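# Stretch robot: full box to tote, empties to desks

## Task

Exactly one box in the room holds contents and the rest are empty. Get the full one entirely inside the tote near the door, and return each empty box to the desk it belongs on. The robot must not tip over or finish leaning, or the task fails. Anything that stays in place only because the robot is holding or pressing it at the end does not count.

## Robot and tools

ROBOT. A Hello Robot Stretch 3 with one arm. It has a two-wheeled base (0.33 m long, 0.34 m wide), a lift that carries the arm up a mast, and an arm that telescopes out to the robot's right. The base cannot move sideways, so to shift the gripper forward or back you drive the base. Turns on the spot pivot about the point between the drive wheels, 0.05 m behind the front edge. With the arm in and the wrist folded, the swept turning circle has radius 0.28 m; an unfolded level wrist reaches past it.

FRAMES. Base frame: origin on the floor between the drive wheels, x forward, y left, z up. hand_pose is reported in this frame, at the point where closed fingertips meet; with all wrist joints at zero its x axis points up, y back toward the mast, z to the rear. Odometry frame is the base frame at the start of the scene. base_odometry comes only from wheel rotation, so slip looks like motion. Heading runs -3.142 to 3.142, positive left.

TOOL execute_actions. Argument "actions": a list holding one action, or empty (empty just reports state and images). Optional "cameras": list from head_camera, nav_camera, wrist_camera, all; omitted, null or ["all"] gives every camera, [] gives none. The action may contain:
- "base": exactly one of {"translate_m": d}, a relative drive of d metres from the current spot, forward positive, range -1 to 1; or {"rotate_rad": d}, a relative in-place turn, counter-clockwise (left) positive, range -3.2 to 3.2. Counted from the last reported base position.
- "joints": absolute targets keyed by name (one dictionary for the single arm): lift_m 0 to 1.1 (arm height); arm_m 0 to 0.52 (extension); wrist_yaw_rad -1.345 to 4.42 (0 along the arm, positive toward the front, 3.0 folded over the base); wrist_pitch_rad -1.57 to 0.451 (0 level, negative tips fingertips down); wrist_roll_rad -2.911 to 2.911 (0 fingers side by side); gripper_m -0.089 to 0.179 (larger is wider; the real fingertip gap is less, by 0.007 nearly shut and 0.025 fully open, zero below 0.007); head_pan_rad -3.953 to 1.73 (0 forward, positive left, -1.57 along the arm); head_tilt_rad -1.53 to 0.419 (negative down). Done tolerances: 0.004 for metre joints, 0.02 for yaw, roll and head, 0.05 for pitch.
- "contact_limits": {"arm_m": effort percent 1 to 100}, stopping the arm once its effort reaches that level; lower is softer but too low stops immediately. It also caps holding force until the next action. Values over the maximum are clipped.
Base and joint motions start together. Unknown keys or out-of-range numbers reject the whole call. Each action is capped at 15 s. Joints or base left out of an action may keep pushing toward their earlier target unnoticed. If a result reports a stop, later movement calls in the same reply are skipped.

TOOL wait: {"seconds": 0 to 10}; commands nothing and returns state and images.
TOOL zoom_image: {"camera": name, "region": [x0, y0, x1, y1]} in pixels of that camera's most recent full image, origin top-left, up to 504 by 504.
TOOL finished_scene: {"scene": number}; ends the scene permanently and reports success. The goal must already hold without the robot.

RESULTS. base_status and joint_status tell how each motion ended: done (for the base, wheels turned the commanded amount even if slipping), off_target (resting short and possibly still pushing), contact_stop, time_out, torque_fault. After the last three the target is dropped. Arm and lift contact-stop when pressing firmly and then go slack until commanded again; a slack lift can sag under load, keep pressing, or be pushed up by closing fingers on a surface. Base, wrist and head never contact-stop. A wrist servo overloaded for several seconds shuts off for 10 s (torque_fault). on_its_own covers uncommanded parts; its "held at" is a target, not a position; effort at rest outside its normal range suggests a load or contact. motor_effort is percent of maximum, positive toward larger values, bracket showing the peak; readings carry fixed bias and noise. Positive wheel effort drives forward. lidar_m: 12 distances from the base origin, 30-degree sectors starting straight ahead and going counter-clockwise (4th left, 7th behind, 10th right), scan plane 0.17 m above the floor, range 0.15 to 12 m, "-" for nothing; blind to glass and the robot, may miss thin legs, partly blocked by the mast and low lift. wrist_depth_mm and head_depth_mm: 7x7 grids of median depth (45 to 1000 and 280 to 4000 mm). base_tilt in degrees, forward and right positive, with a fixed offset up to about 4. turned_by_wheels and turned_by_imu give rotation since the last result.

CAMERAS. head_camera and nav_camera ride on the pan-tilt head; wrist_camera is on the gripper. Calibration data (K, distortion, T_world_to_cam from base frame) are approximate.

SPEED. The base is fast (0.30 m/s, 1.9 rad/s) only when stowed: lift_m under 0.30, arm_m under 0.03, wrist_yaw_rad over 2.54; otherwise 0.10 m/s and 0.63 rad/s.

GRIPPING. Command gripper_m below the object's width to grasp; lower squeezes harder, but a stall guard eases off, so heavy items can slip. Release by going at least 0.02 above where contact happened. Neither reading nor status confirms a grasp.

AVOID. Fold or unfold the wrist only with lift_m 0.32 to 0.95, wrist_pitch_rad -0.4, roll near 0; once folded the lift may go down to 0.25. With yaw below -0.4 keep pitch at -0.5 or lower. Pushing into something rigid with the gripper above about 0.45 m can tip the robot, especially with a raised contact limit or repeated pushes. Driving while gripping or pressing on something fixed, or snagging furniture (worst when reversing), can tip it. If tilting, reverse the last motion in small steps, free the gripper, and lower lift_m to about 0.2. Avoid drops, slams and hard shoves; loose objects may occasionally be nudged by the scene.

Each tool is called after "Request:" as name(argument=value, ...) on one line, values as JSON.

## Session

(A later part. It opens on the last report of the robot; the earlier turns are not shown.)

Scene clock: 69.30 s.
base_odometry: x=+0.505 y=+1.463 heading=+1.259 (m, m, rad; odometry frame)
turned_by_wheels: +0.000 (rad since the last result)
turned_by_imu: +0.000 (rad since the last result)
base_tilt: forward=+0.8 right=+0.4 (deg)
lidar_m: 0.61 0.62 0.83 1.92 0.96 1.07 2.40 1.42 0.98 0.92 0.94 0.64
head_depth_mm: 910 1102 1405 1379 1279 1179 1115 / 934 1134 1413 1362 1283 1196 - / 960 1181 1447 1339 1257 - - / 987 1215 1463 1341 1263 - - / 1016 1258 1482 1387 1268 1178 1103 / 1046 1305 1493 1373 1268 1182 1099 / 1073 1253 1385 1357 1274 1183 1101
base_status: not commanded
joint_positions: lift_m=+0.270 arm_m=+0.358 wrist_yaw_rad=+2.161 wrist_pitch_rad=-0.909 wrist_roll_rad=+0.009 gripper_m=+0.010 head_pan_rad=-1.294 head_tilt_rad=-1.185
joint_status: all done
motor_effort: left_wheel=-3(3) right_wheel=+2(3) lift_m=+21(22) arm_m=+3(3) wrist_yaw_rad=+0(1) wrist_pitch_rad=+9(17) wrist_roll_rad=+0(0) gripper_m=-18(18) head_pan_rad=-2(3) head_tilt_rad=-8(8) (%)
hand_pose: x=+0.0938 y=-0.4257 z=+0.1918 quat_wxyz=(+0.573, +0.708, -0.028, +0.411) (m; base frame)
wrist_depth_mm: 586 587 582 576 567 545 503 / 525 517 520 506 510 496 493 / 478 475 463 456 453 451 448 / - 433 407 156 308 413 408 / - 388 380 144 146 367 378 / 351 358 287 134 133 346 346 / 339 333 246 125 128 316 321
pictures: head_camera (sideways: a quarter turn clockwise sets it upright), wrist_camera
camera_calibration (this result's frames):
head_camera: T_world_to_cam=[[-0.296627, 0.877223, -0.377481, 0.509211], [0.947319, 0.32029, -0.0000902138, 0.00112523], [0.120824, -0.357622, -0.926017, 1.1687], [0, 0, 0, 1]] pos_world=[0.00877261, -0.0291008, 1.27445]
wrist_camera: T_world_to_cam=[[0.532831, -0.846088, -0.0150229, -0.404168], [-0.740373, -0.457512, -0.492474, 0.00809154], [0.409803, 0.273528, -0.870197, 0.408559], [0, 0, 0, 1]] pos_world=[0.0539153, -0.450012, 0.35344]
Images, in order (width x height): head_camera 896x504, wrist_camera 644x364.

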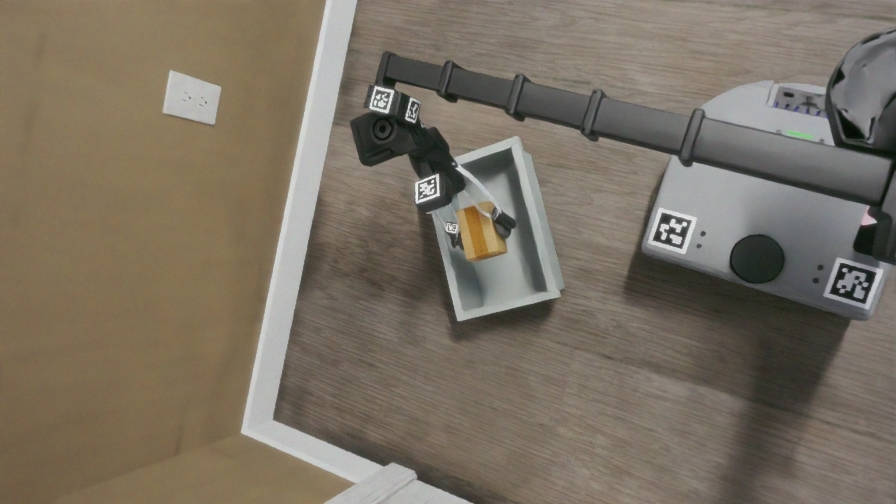

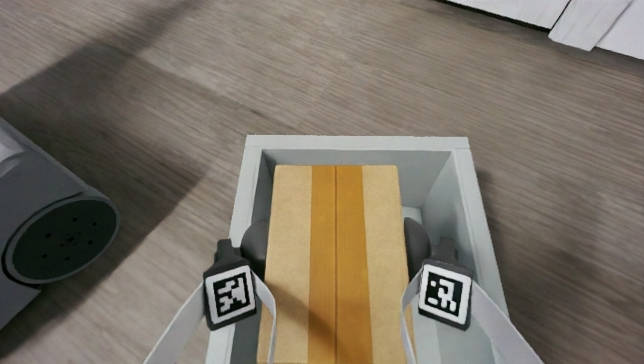

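Request:
execute_actions(actions=[{"joints":{"arm_m":0.385,"lift_m":0.24}}], cameras=[])

Request:
execute_actions(actions=[{"joints":{"lift_m":0.106}}], cameras=["wrist_camera"])

Scene clock: 70.73 s.
base_odometry: x=+0.505 y=+1.463 heading=+1.259 (m, m, rad; odometry frame)
turned_by_wheels: +0.000 (rad since the last result)
turned_by_imu: +0.000 (rad since the last result)
base_tilt: forward=+0.9 right=+0.4 (deg)
lidar_m: 0.61 0.62 0.83 1.93 0.96 1.07 2.40 1.42 0.98 0.42 0.42 0.65
head_depth_mm: 910 1103 1393 1383 1276 1185 1113 / 934 1136 1418 1361 1273 1194 - / 958 1180 1441 1332 1257 - - / 981 1214 1463 1335 1253 - - / 1015 1256 1485 1375 1268 1180 1107 / 1048 1310 1501 1381 1271 1179 1100 / 1075 1248 1385 1362 1270 1181 1101
base_status: not commanded
joint_positions: lift_m=+0.240 arm_m=+0.385 wrist_yaw_rad=+2.161 wrist_pitch_rad=-0.910 wrist_roll_rad=+0.009 gripper_m=+0.010 head_pan_rad=-1.294 head_tilt_rad=-1.185
joint_status: all done
motor_effort: left_wheel=-3(3) right_wheel=+3(2) lift_m=+21(23) arm_m=+2(2) wrist_yaw_rad=+0(1) wrist_pitch_rad=+9(9) wrist_roll_rad=+0(0) gripper_m=-18(18) head_pan_rad=-3(3) head_tilt_rad=-8(8) (%)
hand_pose: x=+0.0936 y=-0.4529 z=+0.1616 quat_wxyz=(+0.574, +0.708, -0.027, +0.411) (m; base frame)
wrist_depth_mm: 541 536 529 527 520 509 493 / 476 484 472 463 455 461 454 / 436 432 295 294 279 413 409 / - 388 316 156 248 375 376 / 353 351 242 144 147 341 343 / 330 325 209 134 133 317 316 / 306 303 254 126 128 288 297
pictures: none
No camera images: the call's "cameras" was empty. Leave "cameras" out to get every camera's image.

Scene clock: 72.80 s.
base_odometry: x=+0.505 y=+1.463 heading=+1.259 (m, m, rad; odometry frame)
turned_by_wheels: +0.000 (rad since the last result)
turned_by_imu: +0.000 (rad since the last result)
base_tilt: forward=+0.8 right=+0.4 (deg)
lidar_m: 0.61 0.62 0.83 1.92 0.96 1.07 2.40 1.41 0.98 0.92 0.94 0.64
head_depth_mm: 911 1100 1399 1381 1275 1180 1106 / 932 1133 1437 1382 1262 1194 - / 961 1175 1446 1368 1252 - - / 984 1212 1461 1343 1251 - - / 1014 1260 1477 1377 1274 1181 1099 / 1043 1306 1499 1374 1272 1177 1101 / 1073 1248 1379 1360 1270 1181 1105
base_status: not commanded
joint_positions: lift_m=+0.106 arm_m=+0.385 wrist_yaw_rad=+2.161 wrist_pitch_rad=-0.910 wrist_roll_rad=+0.009 gripper_m=+0.010 head_pan_rad=-1.294 head_tilt_rad=-1.185
joint_status: all done
motor_effort: left_wheel=-3(3) right_wheel=+3(3) lift_m=+20(19) arm_m=+2(3) wrist_yaw_rad=+0(0) wrist_pitch_rad=+9(9) wrist_roll_rad=+0(0) gripper_m=-19(18) head_pan_rad=-3(2) head_tilt_rad=-8(8) (%)
hand_pose: x=+0.0935 y=-0.4529 z=+0.0276 quat_wxyz=(+0.574, +0.708, -0.027, +0.411) (m; base frame)
wrist_depth_mm: 302 147 204 204 202 156 119 / 112 147 234 241 236 156 106 / 111 148 242 245 241 155 100 / 111 149 223 156 215 152 100 / 112 150 204 144 146 151 99 / 112 150 185 134 134 142 99 / 112 141 174 125 128 141 99
pictures: wrist_camera
camera_calibration (this result's frames):
wrist_camera: T_world_to_cam=[[0.532816, -0.846098, -0.0149903, -0.42948], [-0.740847, -0.457829, -0.491465, -0.0854408], [0.408965, 0.272966, -0.870768, 0.273063], [0, 0, 0, 1]] pos_world=[0.0538619, -0.477037, 0.189346]
Images, in order (width x height): wrist_camera 644x364.

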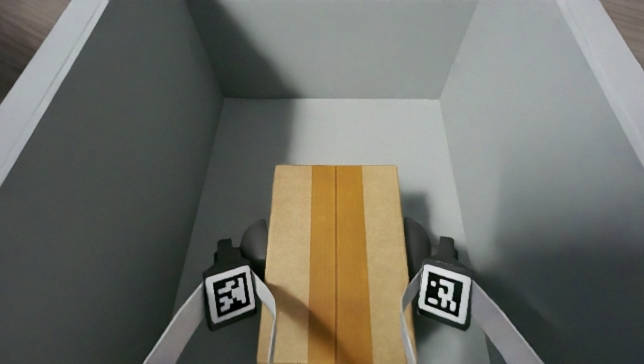

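Request:
execute_actions(actions=[{"joints":{"lift_m":0.100,"arm_m":0.378}}], cameras=[])

Request:
execute_actions(actions=[{"joints":{"gripper_m":0.088}}], cameras=[])

Request:
execute_actions(actions=[{"joints":{"lift_m":0.23}}], cameras=["head_camera","wrist_camera"])

Scene clock: 73.83 s.
base_odometry: x=+0.505 y=+1.463 heading=+1.259 (m, m, rad; odometry frame)
turned_by_wheels: +0.000 (rad since the last result)
turned_by_imu: +0.000 (rad since the last result)
base_tilt: forward=+0.8 right=+0.4 (deg)
lidar_m: 0.61 0.62 0.83 1.92 0.96 1.07 2.40 1.42 0.98 0.92 0.94 0.64
head_depth_mm: 909 1107 1401 1379 1271 1187 1104 / 932 1129 1433 1379 1276 1200 - / 960 1174 1445 1343 1253 - - / 982 1216 1473 1343 1261 - - / 1017 1255 1479 1377 1268 1182 1105 / 1043 1305 1500 1378 1274 1184 1104 / 1075 1249 1379 1355 1272 1181 1105
base_status: not commanded
joint_positions: lift_m=+0.100 arm_m=+0.378 wrist_yaw_rad=+2.160 wrist_pitch_rad=-0.904 wrist_roll_rad=+0.009 gripper_m=+0.010 head_pan_rad=-1.294 head_tilt_rad=-1.185
joint_status: all done
motor_effort: left_wheel=-3(3) right_wheel=+2(3) lift_m=+17(20) arm_m=-4(4) wrist_yaw_rad=+1(0) wrist_pitch_rad=+8(10) wrist_roll_rad=+0(0) gripper_m=-19(19) head_pan_rad=-3(3) head_tilt_rad=-8(8) (%)
hand_pose: x=+0.0947 y=-0.4461 z=+0.0227 quat_wxyz=(+0.573, +0.708, -0.030, +0.412) (m; base frame)
wrist_depth_mm: 209 140 200 198 196 165 112 / 106 140 227 234 233 164 107 / 105 140 231 239 235 164 106 / 105 141 215 157 211 162 106 / 106 141 200 145 148 161 106 / 106 142 184 134 133 151 105 / 107 134 169 124 127 149 105
pictures: none
No camera images: the call's "cameras" was empty. Leave "cameras" out to get every camera's image.

Scene clock: 75.10 s.
base_odometry: x=+0.505 y=+1.463 heading=+1.259 (m, m, rad; odometry frame)
turned_by_wheels: +0.000 (rad since the last result)
turned_by_imu: +0.000 (rad since the last result)
base_tilt: forward=+0.9 right=+0.4 (deg)
lidar_m: 0.61 0.62 0.83 1.92 0.96 1.07 2.40 1.41 0.97 0.92 0.94 0.64
head_depth_mm: 907 1102 1398 1378 1276 1185 1108 / 931 1133 1436 1381 1272 1192 - / 957 1174 1445 1332 1259 - - / 987 1216 1469 1343 1257 - - / 1016 1260 1476 1378 1272 1182 1105 / 1047 1306 1501 1376 1276 1183 1102 / 1076 1247 1377 1368 1267 1179 1096
base_status: not commanded
joint_positions: lift_m=+0.100 arm_m=+0.378 wrist_yaw_rad=+2.160 wrist_pitch_rad=-0.902 wrist_roll_rad=+0.009 gripper_m=+0.088 head_pan_rad=-1.294 head_tilt_rad=-1.185
joint_status: all done
motor_effort: left_wheel=-3(3) right_wheel=+3(3) lift_m=+18(18) arm_m=-3(4) wrist_yaw_rad=+1(0) wrist_pitch_rad=+6(7) wrist_roll_rad=+0(0) gripper_m=+0(79) head_pan_rad=-4(3) head_tilt_rad=-8(8) (%)
hand_pose: x=+0.0952 y=-0.4457 z=+0.0230 quat_wxyz=(+0.572, +0.708, -0.031, +0.413) (m; base frame)
wrist_depth_mm: 298 138 199 199 196 165 113 / 107 140 229 233 230 165 107 / 105 139 231 237 238 164 107 / 105 140 216 159 212 163 106 / 105 141 202 145 150 163 106 / 106 141 139 133 135 141 106 / 106 132 169 125 126 163 105
pictures: none
No camera images: the call's "cameras" was empty. Leave "cameras" out to get every camera's image.

Scene clock: 77.10 s.
base_odometry: x=+0.505 y=+1.463 heading=+1.259 (m, m, rad; odometry frame)
turned_by_wheels: +0.000 (rad since the last result)
turned_by_imu: +0.000 (rad since the last result)
base_tilt: forward=+0.9 right=+0.3 (deg)
lidar_m: 0.61 0.62 0.83 1.92 0.96 1.07 2.40 1.42 0.98 0.92 0.94 0.65
head_depth_mm: 908 1105 1400 1377 1269 1183 1112 / 935 1126 1416 1370 1273 1195 - / 957 1173 1457 1358 1259 - - / 984 1218 1466 1355 1256 - - / 1016 1262 1485 1374 1267 1180 1101 / 1044 1313 1499 1378 1273 1182 1102 / 1071 1248 1387 1357 1270 1181 1103
base_status: not commanded
joint_positions: lift_m=+0.230 arm_m=+0.378 wrist_yaw_rad=+2.160 wrist_pitch_rad=-0.901 wrist_roll_rad=+0.009 gripper_m=+0.088 head_pan_rad=-1.294 head_tilt_rad=-1.185
joint_status: all done
motor_effort: left_wheel=-3(3) right_wheel=+2(2) lift_m=+25(23) arm_m=-3(4) wrist_yaw_rad=+0(1) wrist_pitch_rad=+6(6) wrist_roll_rad=+0(0) gripper_m=+0(0) head_pan_rad=-2(2) head_tilt_rad=-8(8) (%)
hand_pose: x=+0.0953 y=-0.4457 z=+0.1527 quat_wxyz=(+0.572, +0.708, -0.031, +0.413) (m; base frame)
wrist_depth_mm: 535 523 527 511 511 503 487 / 468 470 459 459 448 450 443 / 420 424 286 283 270 402 401 / - 378 302 359 322 365 364 / 341 346 265 338 334 328 333 / 326 321 308 265 310 309 310 / 299 296 272 244 278 189 287
pictures: head_camera (sideways: a quarter turn clockwise sets it upright), wrist_camera
camera_calibration (this result's frames):
head_camera: T_world_to_cam=[[-0.296629, 0.877231, -0.377461, 0.509185], [0.947319, 0.320291, -0.0000891412, 0.00112384], [0.120819, -0.357602, -0.926026, 1.16871], [0, 0, 0, 1]] pos_world=[0.00877245, -0.0291003, 1.27445]
wrist_camera: T_world_to_cam=[[0.531964, -0.84663, -0.0152496, -0.422561], [-0.737557, -0.454433, -0.499501, -0.0169556], [0.415962, 0.276964, -0.866179, 0.379687], [0, 0, 0, 1]] pos_world=[0.0543456, -0.470617, 0.313964]
Images, in order (width x height): head_camera 896x504, wrist_camera 644x364.

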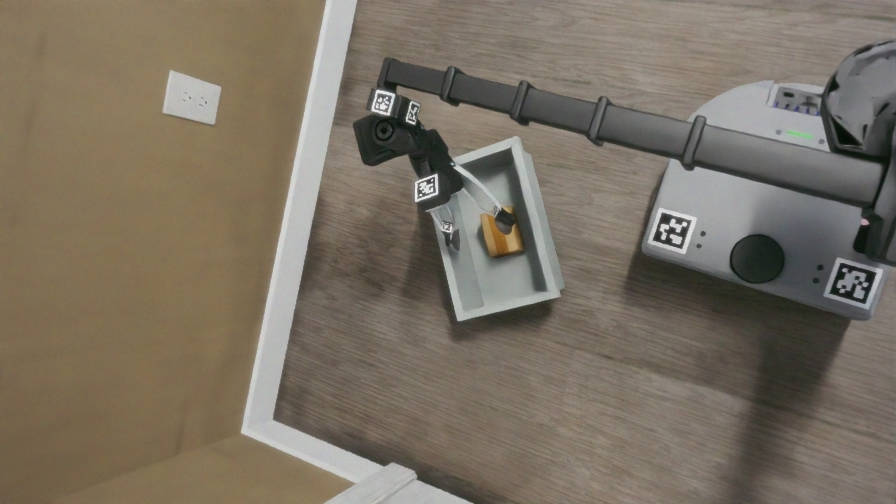

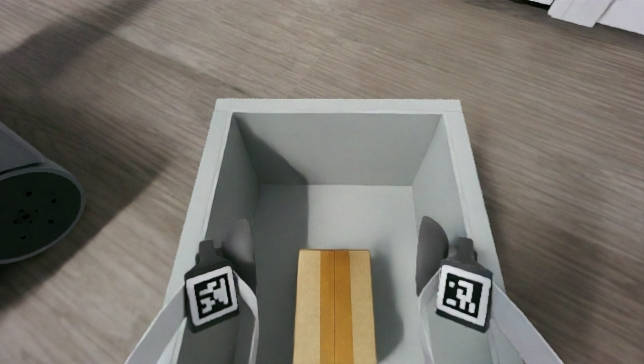

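Request:
finished_scene(scene=2)

The scene is finished: the task was done.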